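# Find the slack control line and latch its clutch open

## Task

Five control lines run into a grey console, and inside it one of them has become detached so that nothing tensions it; it looks the same as the rest, so identify it by handling the lines. Lift that line's red lever until its clutch is fully open and it stays open on its own once released. The task fails if any other clutch's lever is lifted to the point of opening, or close to that point, even briefly as a probe, or if any other line is allowed to be drawn into the console. A result that holds only because the robot is still holding it does not count. At the end, release everything and move the arm away. Nothing may be pushed or knocked off the table.

## Robot and tools

Robot: a single arm with seven revolute joints and a parallel two-finger gripper. The only camera is cam_wrist (504x504, fisheye), mounted on the hand. Its calibrated pose is computed from the reported joint angles and may be off by roughly half a degree and a few millimetres.

Frame: positions are given in the scene frame. Its origin is on the table surface directly beneath the arm base. +z points up, and +y points left when you face along +x. The base may be slightly tilted. The reported hand position can drift from the true one, especially far from the base. The gripper's fingers point along its own +z axis and close along its y axis. end_effector_position is the spot between the pads when they are shut. The fingertips extend about 33 mm past it when closed and 9 mm when fully open. Closing also pushes the tips about 24 mm farther from the arm, so keep that clearance above surfaces.

Joint order, used in every row and every per-joint list: waist, shoulder, upper arm roll, elbow, forearm roll, wrist pitch, wrist roll.

A row is 10 plain numbers and covers this one arm. The first seven are absolute joint target angles in radians, in the order above. Nominal ranges: waist -2.744..2.744, shoulder -1.784..1.784, upper arm roll -2.901..2.901, elbow -3.042..-0.152, forearm roll -2.807..2.807, wrist pitch 0.544..4.517, wrist roll -3.016..3.016. Real ends can differ by up to 0.018 rad. A target more than 0.018 rad beyond a range end, and farther out than the current angle, gets the call rejected. A request past the real end is clipped, and "joint sent to its limit" may be printed. The last three numbers are gripper controls, each in [-1, 1]. position: +1 is fully open (140 mm), about -0.8 is where the pads touch, and -1 closes until something blocks. force_limit: -1 is about 14 N, 0 about 60 N, +1 about 107 N. speed: -1 is about 30 mm/s, 0 about 140, +1 about 250.

execute_actions(actions): a list of actions. Each action is a list of up to 15 rows, one row per 1/30 s control step. If fewer than 15 rows are given, the last row is repeated to fill the action. An empty list only returns the current state and images. Joint targets are rate-limited. Per step, each target may lead the measured angle by at most 0.248 rad for the first four joints, 0.677 for forearm roll, 0.715 for wrist pitch and 1.54 for wrist roll. All targets are also scaled back whenever they would carry the gripper more than 70 mm from where it is now. Large motions therefore need several actions. To keep a joint still, resend its value from the "Joint targets" line.

move(target, speed, blocking): target is one absolute 10-number row. Each joint follows a synchronized path, so the hand traces a curve. speed is the peak rate in rad/s of the joint with the longest travel, from 0.01 to 2, default 0.5. Paths last 0.5 to 10 s. The path does not stop for obstacles. Faster moves and targets set deeper past a contact both push harder. blocking=false returns after 0.5 s while the arm keeps going. Until the move has ended, other motion commands are refused, so call wait or stop first. The extra "move:" line reports the outcome (done, off_target, moving, held, fault), limits=held or none, and the joint farthest from its target.

wait(seconds): 0 to 10. The arm holds its last command, and any running move continues. stop(): brakes a running move. The arm needs room to stop, but the fingers keep moving. zoom_image(camera="cam_wrist", region=[x0,y0,x1,y1]): pixel box at most 504x504, origin at the top-left, returns a closer view. finished_scene(scene): integer 1 to 2, the number of the current scene; it ends that scene permanently and reports success. Replying without any tool call ends everything.

Results: the state line gives end_effector_position (m) and end_effector_quat_wxyz. Joint positions and Joint velocities (rad, rad/s) and Joint targets follow, listed in joint order. Action calls also include step readings; HELD marks a step where the row was partly held back. "joint command not followed" means a clearance check altered the targets; mounts and posts count as part of the arm. object_status: 0 moving, 1 blocked while opening, 2 blocked while closing (a grip), 3 reached the commanded position or pads closed (a thin item may still be held). After closing with -1, confirm status 2. To squeeze harder, raise force_limit and change position by at least 0.01 (for example -1 to -0.98). position_measured is in counts, from 3 (open) to 230 (pads together), and is not linear in millimetres.

Faults: if a joint's contact torque reaches its limit (waist 35, shoulder 35, upper arm roll 32, elbow 30, forearm roll 12, wrist pitch 12, wrist roll 12 N m), or if an external force reaches 40 N (held weight counts), the arm freezes for 10 s and the rest of the call is skipped. Holding loads heats the motors. A MOTOR HOT line is a warning, and an OVER-TEMPERATURE FAULT applies the brakes until the motors cool.

Cautions: probe lines by pulling gently, not by raising levers. Never lift a wrong lever to, or near, its open point. Do not let any other line be pulled into the console. Avoid slams, hard presses, drops and knocking items off the table. Finish with the correct lever latched open by itself, the gripper open, and the arm withdrawn.

Each tool is called as name([rows], argument=value, ...), one row to a line, values as JSON.

## Session

execute_actions(actions=[])

Scene clock: 0.00 s.
end_effector_position=(+0.2520, +0.2948, +0.2543) position_measured=3 object_status=3 end_effector_quat_wxyz=(+0.420, +0.780, +0.463, +0.032)
Joint names: [waist, shoulder, upper arm roll, elbow, forearm roll, wrist pitch, wrist roll]
Joint positions: [ 1.22  -0.038  0.098 -2.216 -0.597  1.528 -1.116]
Joint velocities: [-0.001  0.    -0.    -0.     0.     0.001 -0.002]
Joint targets: [1.220 -0.038 0.098 -2.216 -0.597 1.528 -1.116]

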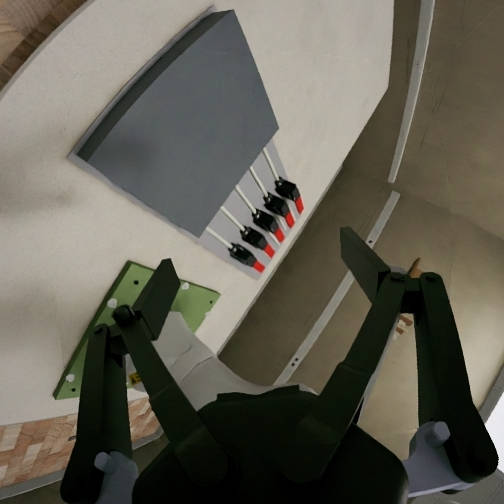

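move(target=[-0.2,-0.4,0,-2.2,0,1.8,0.785,1,0,0], speed=0.8)

Scene clock: 4.47 s.
end_effector_position=(+0.4250, -0.0724, +0.3483) position_measured=3 object_status=3 end_effector_quat_wxyz=(-0.001, -0.305, +0.952, -0.005)
Joint names: [waist, shoulder, upper arm roll, elbow, forearm roll, wrist pitch, wrist roll]
Joint positions: [-0.198 -0.399 -0.002 -2.2   -0.004  1.798  0.78 ]
Joint velocities: [ 0.     0.001  0.001 -0.    -0.001  0.001  0.006]
Joint targets: [-0.200 -0.400 0.000 -2.200 0.000 1.800 0.785]
move: done; limits=none; farthest joint: the wrist roll, 0.005 radians from its target (1.901 radians at the start)
camera_calibration (this result's frames):
cam_wrist: T_world_to_cam=[[-0.422672, 0.906281, -0.0016707, 0.249345], [0.810358, 0.37876, 0.447059, -0.461718], [0.405794, 0.187605, -0.894503, 0.336267], [0, 0, 0, 1]] pos_world=[0.343093, -0.114182, 0.507624]

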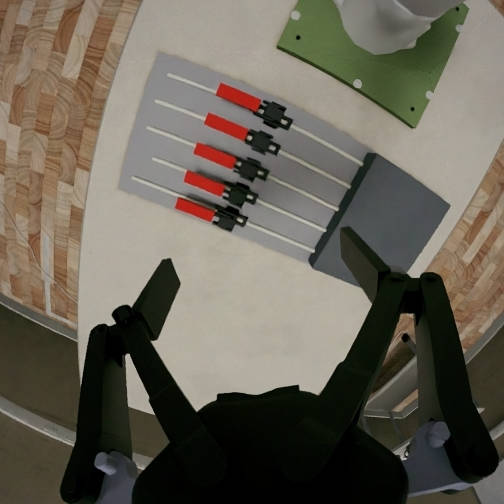

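move(target=[-0.494,-0.168,0,-2.507,0,2.339,-0.464,1,0,0], speed=0.8)

Scene clock: 8.83 s.
end_effector_position=(+0.4014, -0.2013, +0.1522) position_measured=3 object_status=3 end_effector_quat_wxyz=(+0.003, +0.706, -0.708, +0.005)
Joint names: [waist, shoulder, upper arm roll, elbow, forearm roll, wrist pitch, wrist roll]
Joint positions: [-0.492 -0.169 -0.001 -2.506 -0.004  2.337 -0.459]
Joint velocities: [ 0.001  0.    -0.     0.002  0.001  0.001 -0.007]
Joint targets: [-0.494 -0.168 0.000 -2.507 0.000 2.339 -0.464]
move: done; limits=none; farthest joint: the wrist roll, 0.005 radians from its target (1.246 radians at the start)
camera_calibration (this result's frames):
cam_wrist: T_world_to_cam=[[-0.982553, 0.18595, 0.00359384, 0.434811], [0.168378, 0.881161, 0.44182, 0.0535002], [0.0789897, 0.434716, -0.897097, 0.375887], [0, 0, 0, 1]] pos_world=[0.388526, -0.2914, 0.312007]

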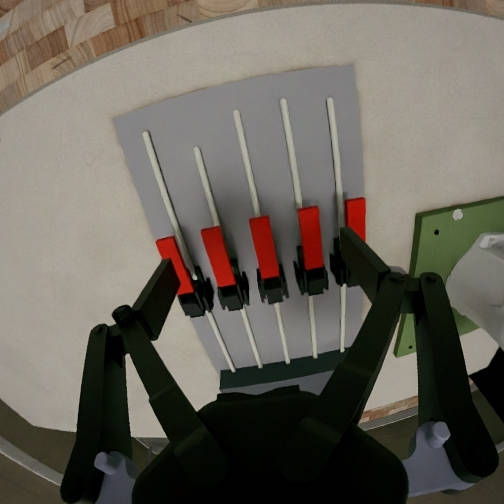

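move(target=[-0.641,0.082,0,-2.432,0,2.513,-0.64,-0.3,-1,0], speed=0.4)

Scene clock: 11.23 s.
end_effector_position=(+0.3981, -0.2797, +0.0800) position_measured=167 object_status=3 end_effector_quat_wxyz=(+0.003, +0.716, -0.698, +0.003)
Joint names: [waist, shoulder, upper arm roll, elbow, forearm roll, wrist pitch, wrist roll]
Joint positions: [-0.639  0.081 -0.001 -2.433 -0.003  2.511 -0.635]
Joint velocities: [-0.001  0.001  0.001 -0.001  0.    -0.001 -0.006]
Joint targets: [-0.641 0.082 0.000 -2.432 0.000 2.513 -0.640]
move: done; limits=none; farthest joint: the wrist roll, 0.005 radians from its target (0.180 radians at the start)
camera_calibration (this result's frames):
cam_wrist: T_world_to_cam=[[-0.987543, 0.157214, 0.00655146, 0.440121], [0.143797, 0.884788, 0.443252, 0.165763], [0.0638889, 0.438673, -0.896373, 0.352621], [0, 0, 0, 1]] pos_world=[0.388274, -0.370544, 0.239722]

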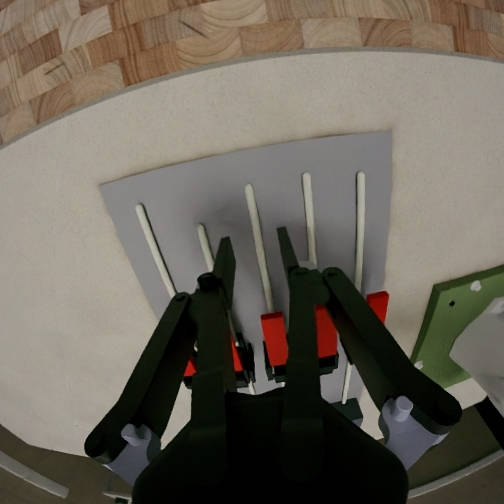

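move(target=[-0.641,0.165,0,-2.437,0,2.602,-0.64,-0.5,-1,0], speed=0.1)

move(target=[-0.641,0.165,0,-2.437,0,2.602,-0.64,-1,-1,-0.5])

Scene clock: 12.73 s.
end_effector_position=(+0.3990, -0.2805, +0.0474) position_measured=192 object_status=3 end_effector_quat_wxyz=(+0.003, +0.717, -0.697, +0.002)
Joint names: [waist, shoulder, upper arm roll, elbow, forearm roll, wrist pitch, wrist roll]
Joint positions: [-0.639  0.16  -0.001 -2.436 -0.003  2.591 -0.637]
Joint velocities: [ 0.002 -0.    -0.002 -0.001  0.001  0.003 -0.003]
Joint targets: [-0.641 0.165 0.000 -2.437 0.000 2.602 -0.640]
move: off_target; limits=none; farthest joint: the wrist pitch, 0.011 radians from its target (0.091 radians at the start)
camera_calibration (this result's frames):
cam_wrist: T_world_to_cam=[[-0.987913, 0.15479, 0.00828495, 0.440694], [0.142322, 0.884561, 0.444181, 0.181229], [0.0614262, 0.439991, -0.895899, 0.324944], [0, 0, 0, 1]] pos_world=[0.389614, -0.371496, 0.206967]

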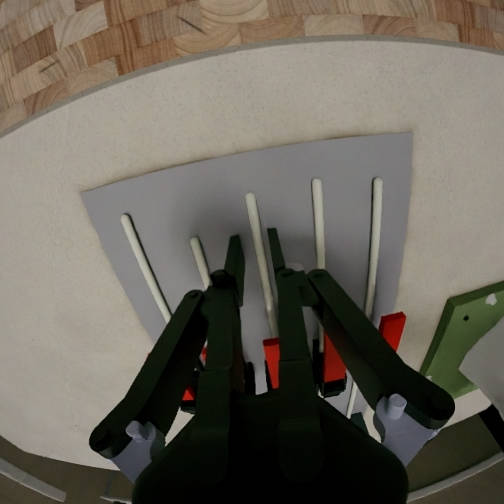

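Scene clock: 13.43 s.
end_effector_position=(+0.4001, -0.2809, +0.0478) position_measured=219 object_status=2 end_effector_quat_wxyz=(+0.003, +0.717, -0.697, +0.004)
Joint names: [waist, shoulder, upper arm roll, elbow, forearm roll, wrist pitch, wrist roll]
Joint positions: [-0.639  0.16  -0.    -2.436 -0.003  2.594 -0.637]
Joint velocities: [-0.001  0.001  0.001 -0.001  0.001  0.002 -0.   ]
Joint targets: [-0.641 0.165 0.000 -2.437 0.000 2.602 -0.640]
move: done; limits=none; farthest joint: the wrist pitch, 0.008 radians from its target (0.011 radians at the start)
camera_calibration (this result's frames):
cam_wrist: T_world_to_cam=[[-0.987968, 0.154573, 0.00516966, 0.441963], [0.14084, 0.885378, 0.443024, 0.182169], [0.0639024, 0.438421, -0.896495, 0.324028], [0, 0, 0, 1]] pos_world=[0.390283, -0.371665, 0.207499]

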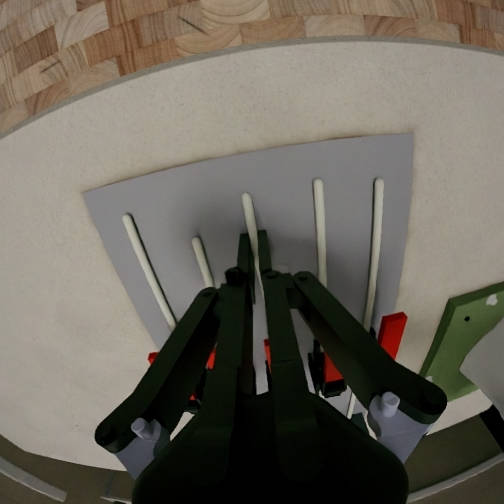

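move(target=[-0.687,0.191,0,-2.369,0,2.560,-0.686,-1,-1,-0.5], speed=0.05)

Scene clock: 15.50 s.
end_effector_position=(+0.4010, -0.2829, +0.0475) position_measured=219 object_status=2 end_effector_quat_wxyz=(+0.000, +0.726, -0.687, -0.018)
Joint names: [waist, shoulder, upper arm roll, elbow, forearm roll, wrist pitch, wrist roll]
Joint positions: [-0.665  0.189  0.019 -2.381  0.009  2.525 -0.681]
Joint velocities: [-0.001  0.    -0.001  0.001 -0.001 -0.001 -0.004]
Joint targets: [-0.687 0.191 0.000 -2.369 0.000 2.560 -0.686]
move: off_target; limits=none; farthest joint: the wrist pitch, 0.035 radians from its target (0.034 radians at the start)
camera_calibration (this result's frames):
cam_wrist: T_world_to_cam=[[-0.991075, 0.127532, 0.0388138, 0.435204], [0.130766, 0.873477, 0.468976, 0.183372], [0.0259065, 0.469866, -0.882358, 0.347995], [0, 0, 0, 1]] pos_world=[0.398326, -0.379185, 0.204167]

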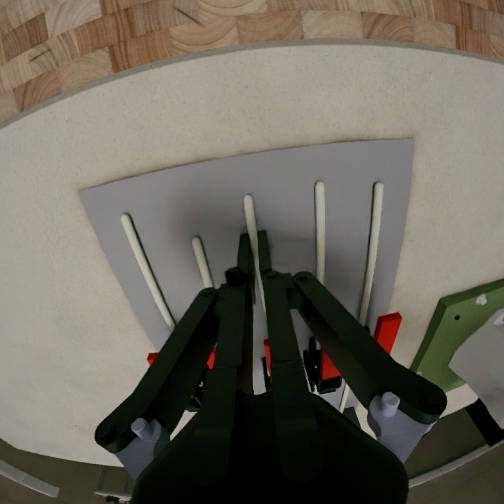

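move(target=[-0.641,0.15,0,-2.436,0,2.586,-0.64,-1,-1,-0.5], speed=0.1)

move(target=[-0.641,0.15,0,-2.436,0,2.586,-0.64,-0.45,-1,0])

move(target=[-0.641,0.082,0,-2.432,0,2.513,-0.64,-0.45,-1,0], speed=0.2)

Scene clock: 17.17 s.
end_effector_position=(+0.3998, -0.2811, +0.0513) position_measured=219 object_status=2 end_effector_quat_wxyz=(+0.001, +0.717, -0.697, +0.003)
Joint names: [waist, shoulder, upper arm roll, elbow, forearm roll, wrist pitch, wrist roll]
Joint positions: [-0.643  0.152  0.002 -2.435  0.004  2.584 -0.645]
Joint velocities: [-0.001 -0.    -0.    -0.001  0.     0.002  0.006]
Joint targets: [-0.641 0.150 0.000 -2.436 0.000 2.586 -0.640]
move: done; limits=none; farthest joint: the wrist roll, 0.005 radians from its target (0.042 radians at the start)
camera_calibration (this result's frames):
cam_wrist: T_world_to_cam=[[-0.987965, 0.154616, 0.00424707, 0.44172], [0.140225, 0.883741, 0.446473, 0.18049], [0.0652788, 0.441696, -0.894787, 0.327562], [0, 0, 0, 1]] pos_world=[0.389712, -0.372486, 0.210638]

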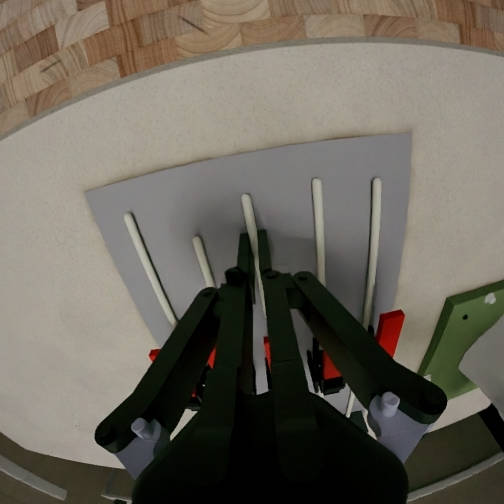

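Scene clock: 17.87 s.
end_effector_position=(+0.3998, -0.2811, +0.0513) position_measured=186 object_status=3 end_effector_quat_wxyz=(+0.001, +0.717, -0.698, +0.003)
Joint names: [waist, shoulder, upper arm roll, elbow, forearm roll, wrist pitch, wrist roll]
Joint positions: [-0.643  0.152  0.002 -2.435  0.004  2.584 -0.644]
Joint velocities: [-0.001 -0.     0.     0.    -0.002  0.001 -0.001]
Joint targets: [-0.641 0.150 0.000 -2.436 0.000 2.586 -0.640]
move: done; limits=none; farthest joint: the forearm roll, 0.004 radians from its target (0.004 radians at the start)
camera_calibration (this result's frames):
cam_wrist: T_world_to_cam=[[-0.987788, 0.155747, 0.00412998, 0.442], [0.141189, 0.883616, 0.446417, 0.180072], [0.0658789, 0.441549, -0.894815, 0.327289], [0, 0, 0, 1]] pos_world=[0.389616, -0.372469, 0.210651]

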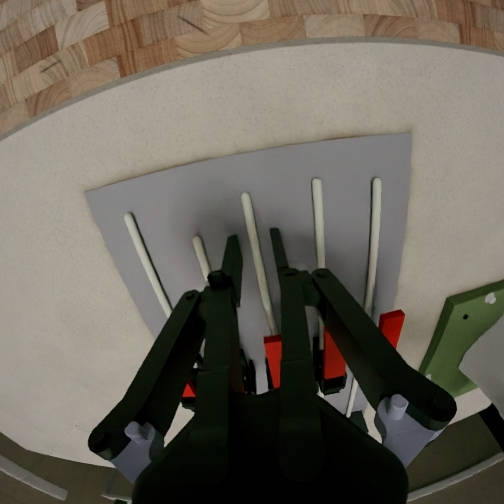

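Scene clock: 18.93 s.
end_effector_position=(+0.3992, -0.2805, +0.0796) position_measured=186 object_status=3 end_effector_quat_wxyz=(+0.001, +0.716, -0.698, +0.004)
Joint names: [waist, shoulder, upper arm roll, elbow, forearm roll, wrist pitch, wrist roll]
Joint positions: [-0.643  0.083  0.002 -2.432  0.004  2.516 -0.643]
Joint velocities: [-0.     0.002  0.001 -0.001  0.    -0.004 -0.001]
Joint targets: [-0.641 0.082 0.000 -2.432 0.000 2.513 -0.640]
move: done; limits=none; farthest joint: the forearm roll, 0.004 radians from its target (0.004 radians at the start)
camera_calibration (this result's frames):
cam_wrist: T_world_to_cam=[[-0.98775, 0.156035, 0.00184707, 0.441422], [0.140509, 0.884193, 0.445488, 0.167445], [0.0678786, 0.44029, -0.895286, 0.351278], [0, 0, 0, 1]] pos_world=[0.388643, -0.371596, 0.239084]

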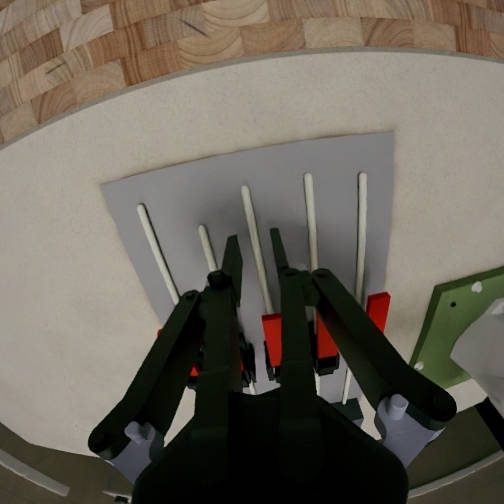

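move(target=[-0.554,0.161,0,-2.32,0,2.481,-0.553,-0.45,-1,0], speed=0.2)

move(target=[-0.554,0.221,0,-2.327,0,2.548,-0.553,-0.45,-1,0], speed=0.1)

move(target=[-0.554,0.221,0,-2.327,0,2.548,-0.553,-1,-1,-0.5])

move(target=[-0.594,0.253,0,-2.278,0,2.531,-0.593,-1,-1,-0.5], speed=0.05)

Scene clock: 21.03 s.
end_effector_position=(+0.4503, -0.2615, +0.0811) position_measured=186 object_status=3 end_effector_quat_wxyz=(+0.000, +0.717, -0.697, +0.005)
Joint names: [waist, shoulder, upper arm roll, elbow, forearm roll, wrist pitch, wrist roll]
Joint positions: [-0.556  0.159  0.001 -2.321  0.004  2.483 -0.558]
Joint velocities: [-0.     0.    -0.     0.    -0.     0.     0.006]
Joint targets: [-0.554 0.161 0.000 -2.320 0.000 2.481 -0.553]
move: done; limits=none; farthest joint: the wrist roll, 0.005 radians from its target (0.090 radians at the start)
camera_calibration (this result's frames):
cam_wrist: T_world_to_cam=[[-0.987941, 0.154829, -0.000122635, 0.488925], [0.13861, 0.884803, 0.444873, 0.143899], [0.0689876, 0.439491, -0.895594, 0.340058], [0, 0, 0, 1]] pos_world=[0.439623, -0.352474, 0.240597]

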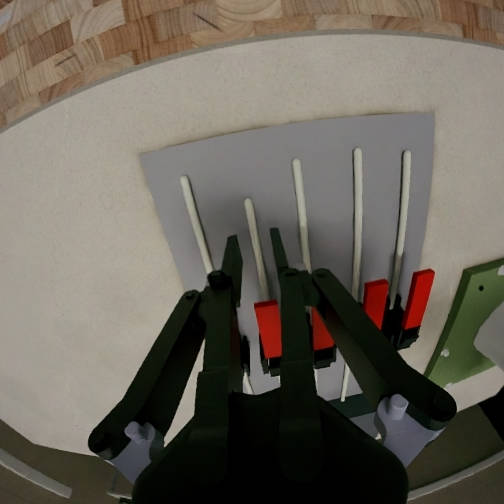

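Scene clock: 22.23 s.
end_effector_position=(+0.4501, -0.2616, +0.0531) position_measured=186 object_status=3 end_effector_quat_wxyz=(+0.001, +0.716, -0.698, +0.004)
Joint names: [waist, shoulder, upper arm roll, elbow, forearm roll, wrist pitch, wrist roll]
Joint positions: [-0.556  0.22   0.001 -2.326  0.004  2.545 -0.557]
Joint velocities: [-0.     0.     0.    -0.     0.001  0.004  0.001]
Joint targets: [-0.554 0.221 0.000 -2.327 0.000 2.548 -0.553]
move: done; limits=none; farthest joint: the forearm roll, 0.004 radians from its target (0.004 radians at the start)
camera_calibration (this result's frames):
cam_wrist: T_world_to_cam=[[-0.987669, 0.156528, 0.00292332, 0.488828], [0.141399, 0.883881, 0.445826, 0.154868], [0.0672005, 0.440742, -0.895115, 0.316209], [0, 0, 0, 1]] pos_world=[0.439653, -0.352767, 0.21257]

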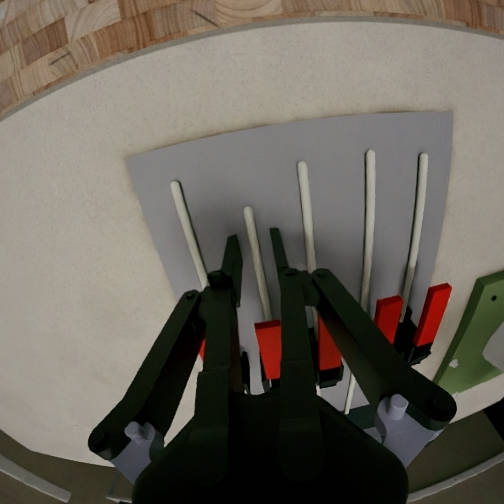

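Scene clock: 22.93 s.
end_effector_position=(+0.4502, -0.2616, +0.0532) position_measured=220 object_status=2 end_effector_quat_wxyz=(+0.001, +0.716, -0.698, +0.004)
Joint names: [waist, shoulder, upper arm roll, elbow, forearm roll, wrist pitch, wrist roll]
Joint positions: [-0.556  0.22   0.001 -2.326  0.004  2.546 -0.556]
Joint velocities: [ 0.001 -0.     0.001 -0.001 -0.    -0.001  0.001]
Joint targets: [-0.554 0.221 0.000 -2.327 0.000 2.548 -0.553]
move: done; limits=none; farthest joint: the forearm roll, 0.004 radians from its target (0.004 radians at the start)
camera_calibration (this result's frames):
cam_wrist: T_world_to_cam=[[-0.98766, 0.156588, 0.00265272, 0.488953], [0.141341, 0.883938, 0.445731, 0.154901], [0.0674514, 0.440606, -0.895163, 0.316082], [0, 0, 0, 1]] pos_world=[0.439706, -0.352755, 0.212603]

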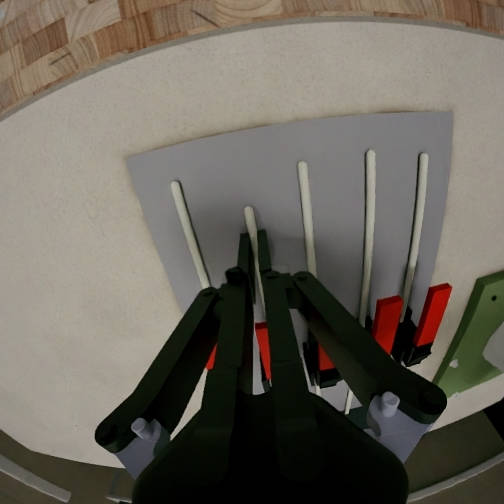

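Scene clock: 24.43 s.
end_effector_position=(+0.4517, -0.2632, +0.0514) position_measured=220 object_status=2 end_effector_quat_wxyz=(+0.001, +0.724, -0.689, -0.011)
Joint names: [waist, shoulder, upper arm roll, elbow, forearm roll, wrist pitch, wrist roll]
Joint positions: [-0.575  0.245  0.016 -2.286  0.007  2.501 -0.587]
Joint velocities: [-0.001 -0.001 -0.001  0.001 -0.001 -0.    -0.007]
Joint targets: [-0.594 0.253 0.000 -2.278 0.000 2.531 -0.593]
move: off_target; limits=none; farthest joint: the wrist pitch, 0.030 radians from its target (0.015 radians at the start)
camera_calibration (this result's frames):
cam_wrist: T_world_to_cam=[[-0.990697, 0.133342, 0.0271806, 0.484746], [0.130805, 0.877986, 0.460468, 0.159311], [0.0375354, 0.459739, -0.88726, 0.333253], [0, 0, 0, 1]] pos_world=[0.446889, -0.357719, 0.209148]

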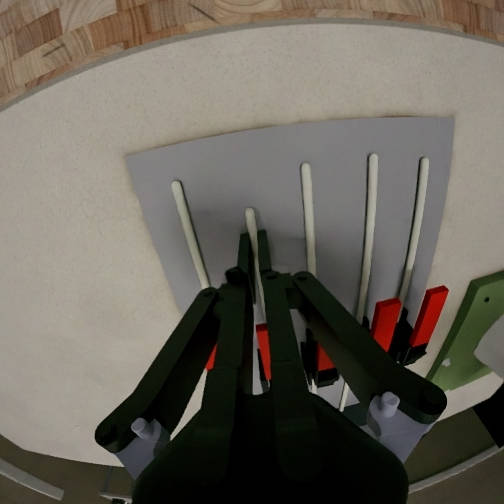

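move(target=[-0.554,0.221,0,-2.327,0,2.548,-0.553,-1,-1,-0.5], speed=0.1)

move(target=[-0.554,0.161,0,-2.32,0,2.481,-0.553,-0.45,-1,1], speed=0.1)

move(target=[-0.522,0.286,0,-2.134,0,2.42,-0.521,-0.45,-1,0], speed=0.25)

move(target=[-0.522,0.34,0,-2.141,0,2.481,-0.521,-0.45,-1,0], speed=0.1)

move(target=[-0.522,0.34,0,-2.141,0,2.481,-0.521,-1,-1,-0.5])

move(target=[-0.559,0.37,0,-2.091,0,2.462,-0.558,-1,-1,-0.5], speed=0.05)

Scene clock: 26.20 s.
end_effector_position=(+0.4500, -0.2614, +0.0526) position_measured=220 object_status=2 end_effector_quat_wxyz=(+0.001, +0.717, -0.697, +0.003)
Joint names: [waist, shoulder, upper arm roll, elbow, forearm roll, wrist pitch, wrist roll]
Joint positions: [-0.556  0.221  0.001 -2.326  0.003  2.545 -0.558]
Joint velocities: [-0.     0.001  0.     0.001 -0.    -0.     0.007]
Joint targets: [-0.554 0.221 0.000 -2.327 0.000 2.548 -0.553]
move: done; limits=none; farthest joint: the wrist roll, 0.005 radians from its target (0.035 radians at the start)
camera_calibration (this result's frames):
cam_wrist: T_world_to_cam=[[-0.98794, 0.154784, 0.00408002, 0.488322], [0.140312, 0.883803, 0.446323, 0.1554], [0.0654777, 0.441513, -0.894863, 0.316614], [0, 0, 0, 1]] pos_world=[0.439897, -0.352717, 0.211975]

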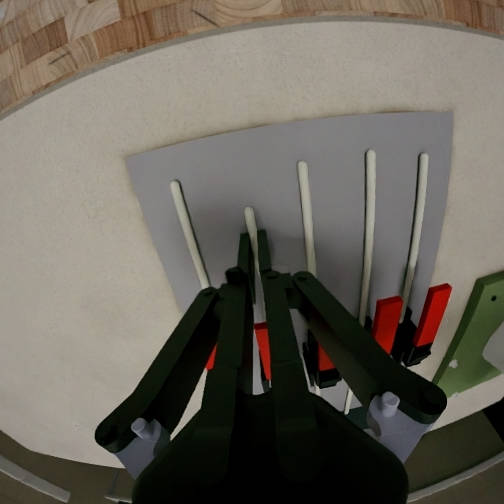

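Scene clock: 27.37 s.
end_effector_position=(+0.4503, -0.2612, +0.0799) position_measured=186 object_status=3 end_effector_quat_wxyz=(+0.000, +0.716, -0.698, +0.005)
Joint names: [waist, shoulder, upper arm roll, elbow, forearm roll, wrist pitch, wrist roll]
Joint positions: [-0.556  0.162  0.001 -2.321  0.003  2.484 -0.557]
Joint velocities: [-0.001  0.001  0.     0.     0.    -0.004  0.001]
Joint targets: [-0.554 0.161 0.000 -2.320 0.000 2.481 -0.553]
move: done; limits=none; farthest joint: the wrist roll, 0.004 radians from its target (0.005 radians at the start)
camera_calibration (this result's frames):
cam_wrist: T_world_to_cam=[[-0.987765, 0.155943, 0.00127824, 0.488899], [0.140181, 0.884272, 0.445436, 0.143253], [0.0683324, 0.440165, -0.895313, 0.339322], [0, 0, 0, 1]] pos_world=[0.439649, -0.352272, 0.239364]

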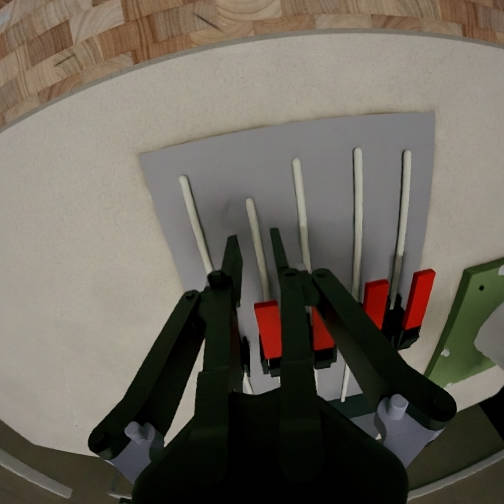

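Scene clock: 28.73 s.
end_effector_position=(+0.5037, -0.2710, +0.0815) position_measured=186 object_status=3 end_effector_quat_wxyz=(-0.000, +0.717, -0.697, +0.005)
Joint names: [waist, shoulder, upper arm roll, elbow, forearm roll, wrist pitch, wrist roll]
Joint positions: [-0.524  0.284  0.001 -2.135  0.003  2.422 -0.526]
Joint velocities: [-0.     0.001 -0.001  0.     0.001 -0.002  0.005]
Joint targets: [-0.522 0.286 0.000 -2.134 0.000 2.420 -0.521]
move: done; limits=none; farthest joint: the wrist roll, 0.005 radians from its target (0.036 radians at the start)
camera_calibration (this result's frames):
cam_wrist: T_world_to_cam=[[-0.988032, 0.154246, -0.000528394, 0.543006], [0.137885, 0.884758, 0.445187, 0.145002], [0.0691359, 0.439786, -0.895438, 0.340871], [0, 0, 0, 1]] pos_world=[0.492947, -0.361959, 0.240962]

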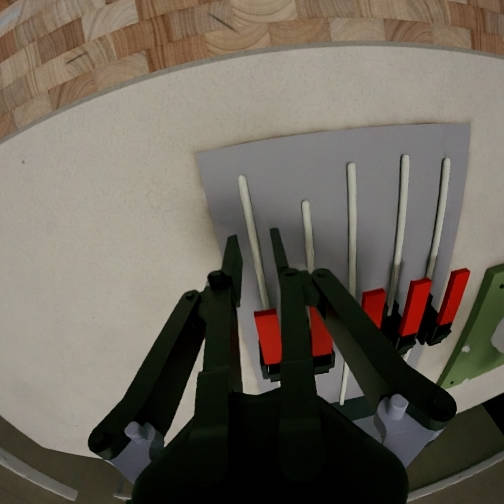

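Scene clock: 29.87 s.
end_effector_position=(+0.5031, -0.2709, +0.0531) position_measured=186 object_status=3 end_effector_quat_wxyz=(+0.001, +0.716, -0.698, +0.004)
Joint names: [waist, shoulder, upper arm roll, elbow, forearm roll, wrist pitch, wrist roll]
Joint positions: [-0.524  0.339  0.001 -2.14   0.003  2.478 -0.525]
Joint velocities: [ 0.001  0.     0.001 -0.    -0.     0.003 -0.001]
Joint targets: [-0.522 0.340 0.000 -2.141 0.000 2.481 -0.521]
move: done; limits=none; farthest joint: the wrist roll, 0.004 radians from its target (0.005 radians at the start)
camera_calibration (this result's frames):
cam_wrist: T_world_to_cam=[[-0.987767, 0.155904, 0.00317841, 0.542559], [0.140918, 0.883722, 0.446294, 0.155777], [0.0667701, 0.441282, -0.894881, 0.317026], [0, 0, 0, 1]] pos_world=[0.492802, -0.362148, 0.212453]

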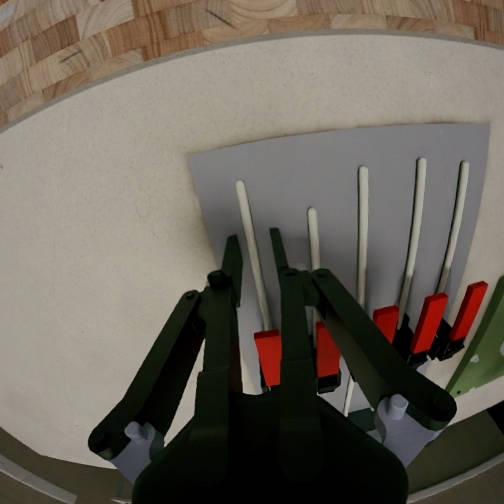

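Scene clock: 30.57 s.
end_effector_position=(+0.5033, -0.2709, +0.0531) position_measured=220 object_status=2 end_effector_quat_wxyz=(+0.000, +0.716, -0.698, +0.004)
Joint names: [waist, shoulder, upper arm roll, elbow, forearm roll, wrist pitch, wrist roll]
Joint positions: [-0.524  0.339  0.001 -2.14   0.003  2.479 -0.524]
Joint velocities: [-0.     0.001 -0.    -0.002 -0.001  0.001 -0.001]
Joint targets: [-0.522 0.340 0.000 -2.141 0.000 2.481 -0.521]
move: done; limits=none; farthest joint: the forearm roll, 0.003 radians from its target (0.003 radians at the start)
camera_calibration (this result's frames):
cam_wrist: T_world_to_cam=[[-0.987755, 0.155986, 0.00282212, 0.542717], [0.140843, 0.883791, 0.446181, 0.155834], [0.0671039, 0.441115, -0.894938, 0.31685], [0, 0, 0, 1]] pos_world=[0.492862, -0.362148, 0.2125]

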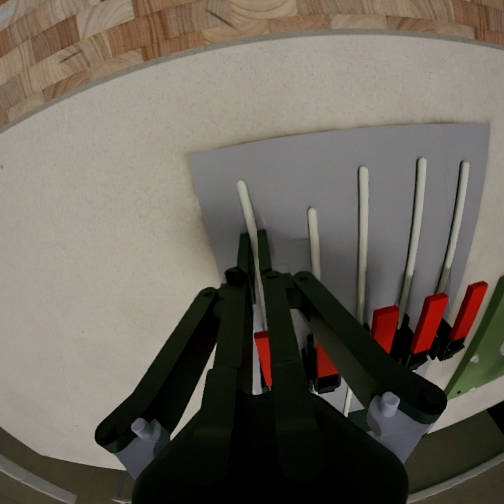

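Scene clock: 32.03 s.
end_effector_position=(+0.5055, -0.2722, +0.0518) position_measured=220 object_status=2 end_effector_quat_wxyz=(+0.000, +0.724, -0.690, -0.010)
Joint names: [waist, shoulder, upper arm roll, elbow, forearm roll, wrist pitch, wrist roll]
Joint positions: [-0.541  0.363  0.016 -2.098  0.007  2.435 -0.552]
Joint velocities: [-0.002  0.     0.     0.002 -0.    -0.    -0.006]
Joint targets: [-0.559 0.370 0.000 -2.091 0.000 2.462 -0.558]
move: off_target; limits=none; farthest joint: the wrist pitch, 0.027 radians from its target (0.017 radians at the start)
camera_calibration (this result's frames):
cam_wrist: T_world_to_cam=[[-0.99056, 0.134823, 0.0247707, 0.539638], [0.131011, 0.877946, 0.460486, 0.15992], [0.0403368, 0.459384, -0.887321, 0.334185], [0, 0, 0, 1]] pos_world=[0.500113, -0.366677, 0.209522]

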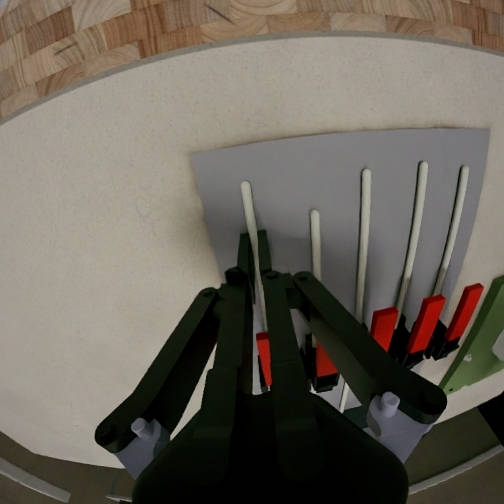

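move(target=[-0.522,0.34,0,-2.141,0,2.481,-0.521,-1,-1,-0.5], speed=0.1)

move(target=[-0.522,0.25,0,-2.134,0,2.384,-0.521,-0.45,-1,1], speed=0.12)

move(target=[-0.715,-0.03,0,-2.579,0,2.549,-0.714,-0.45,-1,0], speed=0.35)

move(target=[-0.715,0.042,0,-2.587,0,2.629,-0.714,-0.45,-1,0], speed=0.1)

move(target=[-0.715,0.042,0,-2.587,0,2.629,-0.714,-1,-1,-0.5])

move(target=[-0.756,0.082,0,-2.531,0,2.613,-0.755,-1,-1,-0.5], speed=0.05)

Scene clock: 34.47 s.
end_effector_position=(+0.5030, -0.2708, +0.0526) position_measured=220 object_status=2 end_effector_quat_wxyz=(+0.001, +0.717, -0.697, +0.003)
Joint names: [waist, shoulder, upper arm roll, elbow, forearm roll, wrist pitch, wrist roll]
Joint positions: [-0.524  0.34   0.002 -2.14   0.004  2.478 -0.526]
Joint velocities: [-0.     0.001  0.001  0.001  0.001 -0.     0.005]
Joint targets: [-0.522 0.340 0.000 -2.141 0.000 2.481 -0.521]
move: done; limits=none; farthest joint: the wrist roll, 0.005 radians from its target (0.033 radians at the start)
camera_calibration (this result's frames):
cam_wrist: T_world_to_cam=[[-0.988004, 0.154371, 0.0042083, 0.542105], [0.139967, 0.883639, 0.446756, 0.156325], [0.0652475, 0.441986, -0.894646, 0.31755], [0, 0, 0, 1]] pos_world=[0.493002, -0.362172, 0.211975]

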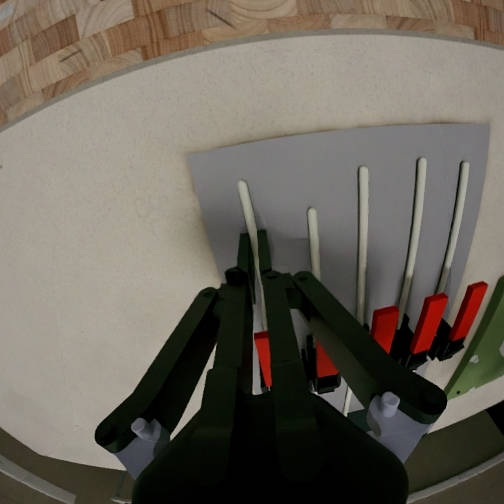

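Scene clock: 35.83 s.
end_effector_position=(+0.5018, -0.2697, +0.0978) position_measured=186 object_status=3 end_effector_quat_wxyz=(+0.000, +0.717, -0.698, +0.005)
Joint names: [waist, shoulder, upper arm roll, elbow, forearm roll, wrist pitch, wrist roll]
Joint positions: [-0.524  0.251  0.002 -2.134  0.004  2.387 -0.525]
Joint velocities: [ 0.001 -0.    -0.001 -0.002 -0.    -0.004 -0.   ]
Joint targets: [-0.522 0.250 0.000 -2.134 0.000 2.384 -0.521]
move: done; limits=none; farthest joint: the forearm roll, 0.004 radians from its target (0.004 radians at the start)
camera_calibration (this result's frames):
cam_wrist: T_world_to_cam=[[-0.987805, 0.155694, 0.000658701, 0.541167], [0.139663, 0.884208, 0.445724, 0.135823], [0.0688144, 0.440381, -0.89517, 0.355384], [0, 0, 0, 1]] pos_world=[0.491142, -0.360856, 0.257233]

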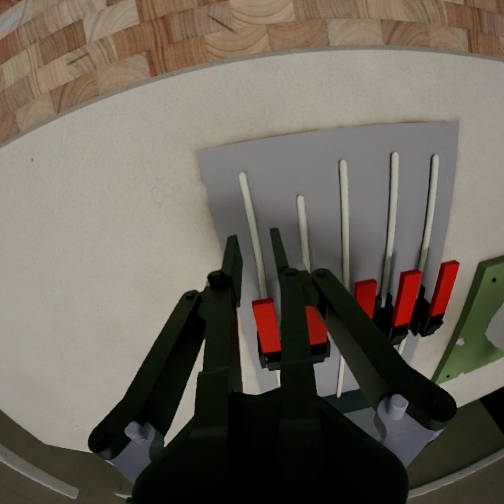

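Scene clock: 38.13 s.
end_effector_position=(+0.3434, -0.2798, +0.0796) position_measured=186 object_status=3 end_effector_quat_wxyz=(+0.001, +0.714, -0.700, +0.003)
Joint names: [waist, shoulder, upper arm roll, elbow, forearm roll, wrist pitch, wrist roll]
Joint positions: [-0.713 -0.028  0.001 -2.578  0.004  2.547 -0.709]
Joint velocities: [ 0.002  0.001 -0.    -0.002 -0.001  0.    -0.006]
Joint targets: [-0.715 -0.030 0.000 -2.579 0.000 2.549 -0.714]
move: done; limits=none; farthest joint: the wrist roll, 0.005 radians from its target (0.189 radians at the start)
camera_calibration (this result's frames):
cam_wrist: T_world_to_cam=[[-0.986853, 0.16157, 0.00402174, 0.3873], [0.146353, 0.882797, 0.446375, 0.172214], [0.0685705, 0.441095, -0.894837, 0.354708], [0, 0, 0, 1]] pos_world=[0.332682, -0.371066, 0.238977]

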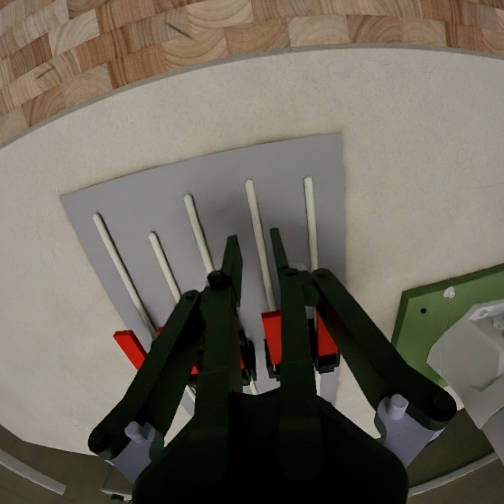

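Scene clock: 39.50 s.
end_effector_position=(+0.3439, -0.2805, +0.0529) position_measured=186 object_status=3 end_effector_quat_wxyz=(+0.001, +0.715, -0.699, +0.004)
Joint names: [waist, shoulder, upper arm roll, elbow, forearm roll, wrist pitch, wrist roll]
Joint positions: [-0.713  0.041  0.001 -2.586  0.004  2.626 -0.71 ]
Joint velocities: [-0.    -0.001  0.002 -0.001  0.     0.004  0.   ]
Joint targets: [-0.715 0.042 0.000 -2.587 0.000 2.629 -0.714]
move: done; limits=none; farthest joint: the forearm roll, 0.004 radians from its target (0.004 radians at the start)
camera_calibration (this result's frames):
cam_wrist: T_world_to_cam=[[-0.987077, 0.160228, 0.00235463, 0.387758], [0.144501, 0.883649, 0.44529, 0.185542], [0.0692671, 0.439876, -0.895383, 0.330549], [0, 0, 0, 1]] pos_world=[0.33304, -0.371484, 0.212435]

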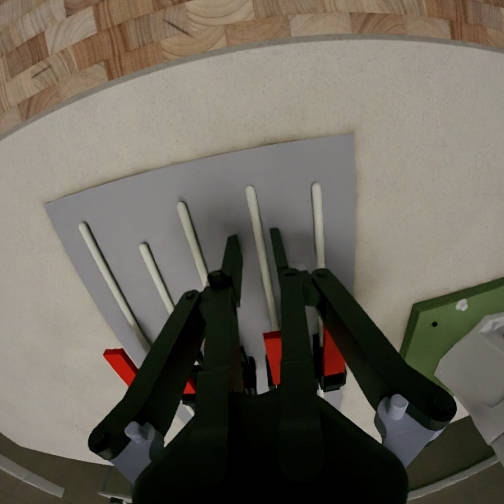

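Scene clock: 40.20 s.
end_effector_position=(+0.3439, -0.2805, +0.0529) position_measured=221 object_status=2 end_effector_quat_wxyz=(+0.001, +0.715, -0.699, +0.004)
Joint names: [waist, shoulder, upper arm roll, elbow, forearm roll, wrist pitch, wrist roll]
Joint positions: [-0.713  0.041  0.001 -2.586  0.004  2.627 -0.711]
Joint velocities: [-0.     0.001 -0.001  0.001  0.001  0.     0.002]
Joint targets: [-0.715 0.042 0.000 -2.587 0.000 2.629 -0.714]
move: done; limits=none; farthest joint: the forearm roll, 0.004 radians from its target (0.004 radians at the start)
camera_calibration (this result's frames):
cam_wrist: T_world_to_cam=[[-0.987096, 0.160113, 0.00222576, 0.387771], [0.144347, 0.883709, 0.445221, 0.185641], [0.0693186, 0.439798, -0.895418, 0.330507], [0, 0, 0, 1]] pos_world=[0.333061, -0.371496, 0.212428]

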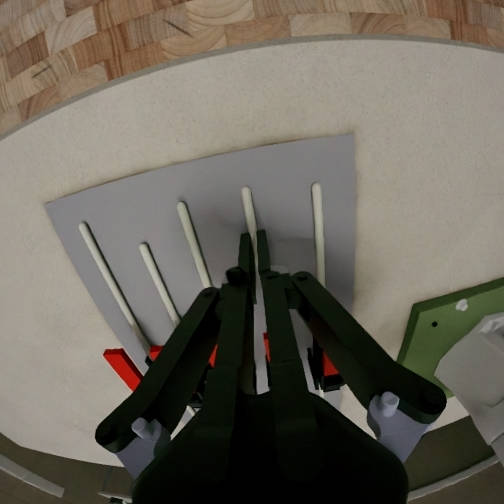

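Scene clock: 51.17 s.
end_effector_position=(+0.3453, -0.2810, +0.0520) position_measured=221 object_status=2 end_effector_quat_wxyz=(+0.001, +0.722, -0.692, -0.009)
Joint names: [waist, shoulder, upper arm roll, elbow, forearm roll, wrist pitch, wrist roll]
Joint positions: [-0.727  0.061  0.014 -2.553  0.006  2.587 -0.732]
Joint velocities: [ 0.     0.     0.001 -0.     0.001 -0.001 -0.001]
Joint targets: [-0.728 0.064 0.013 -2.553 0.006 2.590 -0.732]
FORCE FAULT: contact force on the arm reached its limit, and the arm stopped for 10 seconds. The contact can be on any part of the arm, not only on its tool. That time counts as 20 of the actions that you can send in this scene. The arm's remaining commands of this call were not run. The arm holds still and accepts commands again. Move the arm away from the contact; if what it grips holds it there, let go first. Pushing or pulling that hard again can fault the arm again.
move: fault; limits=none; farthest joint: the waist, 0.029 radians from its target (0.043 radians at the start)
camera_calibration (this result's frames):
cam_wrist: T_world_to_cam=[[-0.989705, 0.141048, 0.0242925, 0.383654], [0.136362, 0.877698, 0.459404, 0.186673], [0.0434766, 0.457987, -0.887895, 0.343498], [0, 0, 0, 1]] pos_world=[0.339315, -0.375274, 0.209912]

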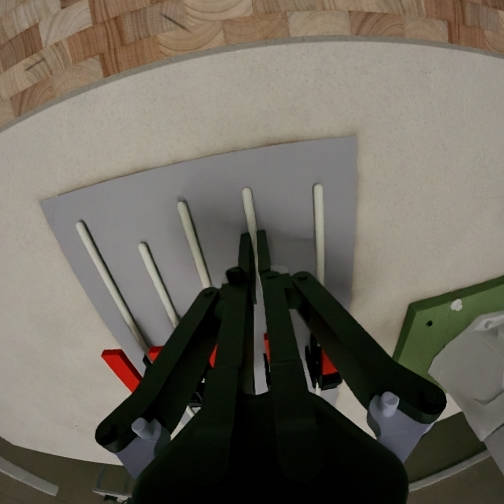

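move(target=[-0.715,-0.03,0,-2.579,0,2.549,-0.714,-0.45,-1,1], speed=0.1)

move(target=[-0.806,-0.146,0,-2.717,0,2.571,-0.805,-0.45,-1,0], speed=0.25)

move(target=[-0.806,-0.064,0,-2.726,0,2.662,-0.805,-0.45,-1,0], speed=0.1)

move(target=[-0.806,-0.064,0,-2.726,0,2.662,-0.805,-1,-1,-0.5])

move(target=[-0.823,-0.047,0,-2.704,0,2.657,-0.822,-1,-1,-0.5], speed=0.03)

Scene clock: 53.07 s.
end_effector_position=(+0.3438, -0.2818, +0.0801) position_measured=186 object_status=3 end_effector_quat_wxyz=(+0.001, +0.717, -0.697, +0.006)
Joint names: [waist, shoulder, upper arm roll, elbow, forearm roll, wrist pitch, wrist roll]
Joint positions: [-0.717 -0.028  0.002 -2.578  0.004  2.552 -0.719]
Joint velocities: [ 0.    -0.001 -0.001 -0.001  0.001 -0.004  0.005]
Joint targets: [-0.715 -0.030 0.000 -2.579 0.000 2.549 -0.714]
move: done; limits=none; farthest joint: the wrist roll, 0.005 radians from its target (0.018 radians at the start)
camera_calibration (this result's frames):
cam_wrist: T_world_to_cam=[[-0.987964, 0.154686, -0.000131668, 0.386785], [0.138531, 0.885163, 0.444179, 0.177225], [0.0688247, 0.438815, -0.895938, 0.355329], [0, 0, 0, 1]] pos_world=[0.333123, -0.372626, 0.239684]

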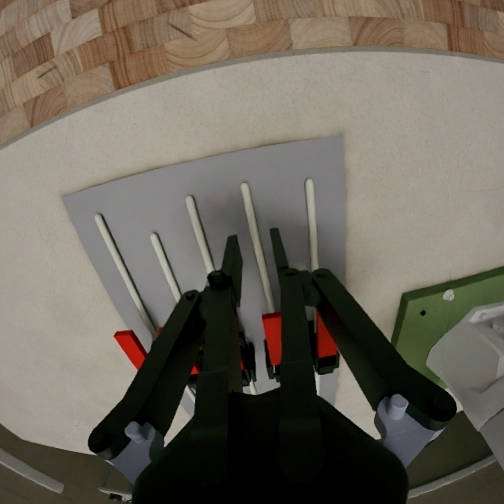

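Scene clock: 54.60 s.
end_effector_position=(+0.2856, -0.2794, +0.0796) position_measured=186 object_status=3 end_effector_quat_wxyz=(+0.001, +0.715, -0.700, +0.003)
Joint names: [waist, shoulder, upper arm roll, elbow, forearm roll, wrist pitch, wrist roll]
Joint positions: [-0.804 -0.144  0.001 -2.716  0.004  2.569 -0.8  ]
Joint velocities: [-0.    -0.     0.001 -0.002  0.001  0.    -0.006]
Joint targets: [-0.806 -0.146 0.000 -2.717 0.000 2.571 -0.805]
move: done; limits=none; farthest joint: the wrist roll, 0.005 radians from its target (0.086 radians at the start)
camera_calibration (this result's frames):
cam_wrist: T_world_to_cam=[[-0.986883, 0.161392, 0.00379923, 0.330162], [0.146098, 0.882857, 0.44634, 0.180462], [0.0686815, 0.44104, -0.894856, 0.358435], [0, 0, 0, 1]] pos_world=[0.274848, -0.370692, 0.238946]

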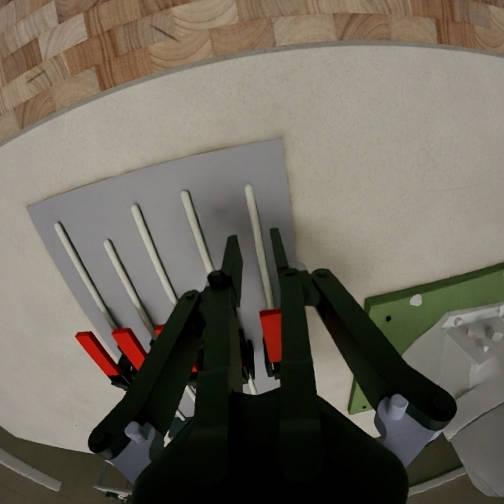

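Scene clock: 56.07 s.
end_effector_position=(+0.2860, -0.2801, +0.0526) position_measured=186 object_status=3 end_effector_quat_wxyz=(+0.001, +0.715, -0.699, +0.004)
Joint names: [waist, shoulder, upper arm roll, elbow, forearm roll, wrist pitch, wrist roll]
Joint positions: [-0.804 -0.066  0.001 -2.725  0.004  2.659 -0.801]
Joint velocities: [-0.001  0.002  0.     0.     0.     0.006 -0.001]
Joint targets: [-0.806 -0.064 0.000 -2.726 0.000 2.662 -0.805]
move: done; limits=none; farthest joint: the forearm roll, 0.004 radians from its target (0.004 radians at the start)
camera_calibration (this result's frames):
cam_wrist: T_world_to_cam=[[-0.987106, 0.160056, 0.00219906, 0.330577], [0.144296, 0.883795, 0.445068, 0.19388], [0.0692923, 0.439647, -0.895494, 0.334063], [0, 0, 0, 1]] pos_world=[0.27519, -0.37113, 0.212134]

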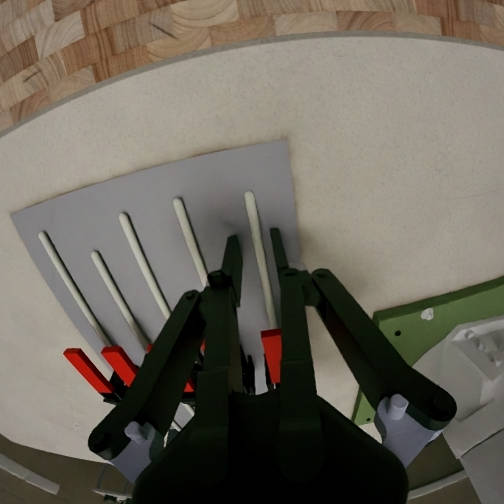

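Scene clock: 56.77 s.
end_effector_position=(+0.2860, -0.2802, +0.0526) position_measured=222 object_status=2 end_effector_quat_wxyz=(+0.001, +0.715, -0.699, +0.004)
Joint names: [waist, shoulder, upper arm roll, elbow, forearm roll, wrist pitch, wrist roll]
Joint positions: [-0.804 -0.065  0.001 -2.725  0.004  2.66  -0.802]
Joint velocities: [-0.     0.    -0.     0.     0.     0.001 -0.   ]
Joint targets: [-0.806 -0.064 0.000 -2.726 0.000 2.662 -0.805]
move: done; limits=none; farthest joint: the forearm roll, 0.004 radians from its target (0.004 radians at the start)
camera_calibration (this result's frames):
cam_wrist: T_world_to_cam=[[-0.987123, 0.159948, 0.00210722, 0.330573], [0.144163, 0.883847, 0.445007, 0.193963], [0.0693155, 0.439581, -0.895524, 0.334017], [0, 0, 0, 1]] pos_world=[0.275202, -0.371136, 0.212109]

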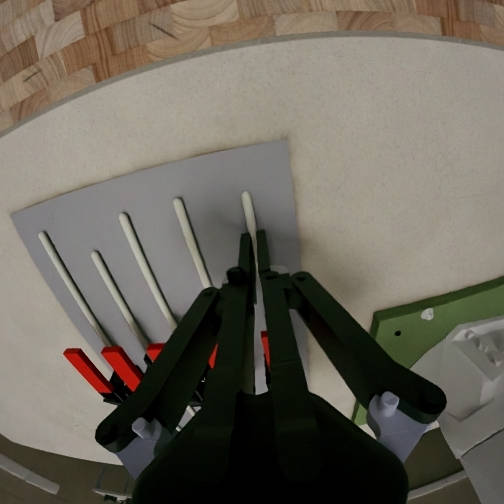

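Scene clock: 57.90 s.
end_effector_position=(+0.2861, -0.2810, +0.0513) position_measured=222 object_status=2 end_effector_quat_wxyz=(+0.001, +0.720, -0.694, -0.003)
Joint names: [waist, shoulder, upper arm roll, elbow, forearm roll, wrist pitch, wrist roll]
Joint positions: [-0.811 -0.052  0.007 -2.709  0.004  2.642 -0.817]
Joint velocities: [-0.     0.    -0.001 -0.    -0.001 -0.001 -0.006]
Joint targets: [-0.823 -0.047 0.000 -2.704 0.000 2.657 -0.822]
move: off_target; limits=none; farthest joint: the wrist pitch, 0.015 radians from its target (0.003 radians at the start)
camera_calibration (this result's frames):
cam_wrist: T_world_to_cam=[[-0.989158, 0.146188, 0.0139839, 0.326858], [0.136648, 0.881338, 0.452294, 0.196331], [0.0537955, 0.449301, -0.891759, 0.340184], [0, 0, 0, 1]] pos_world=[0.278185, -0.373662, 0.209992]

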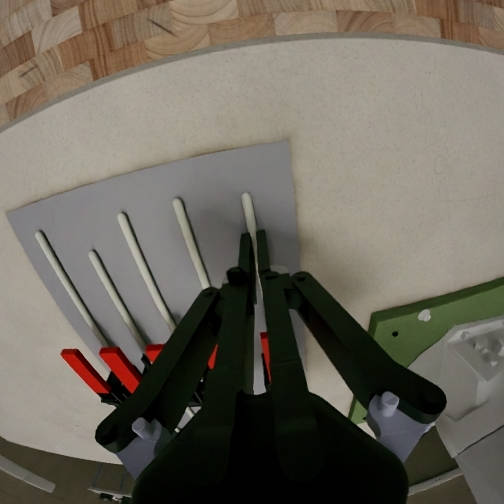

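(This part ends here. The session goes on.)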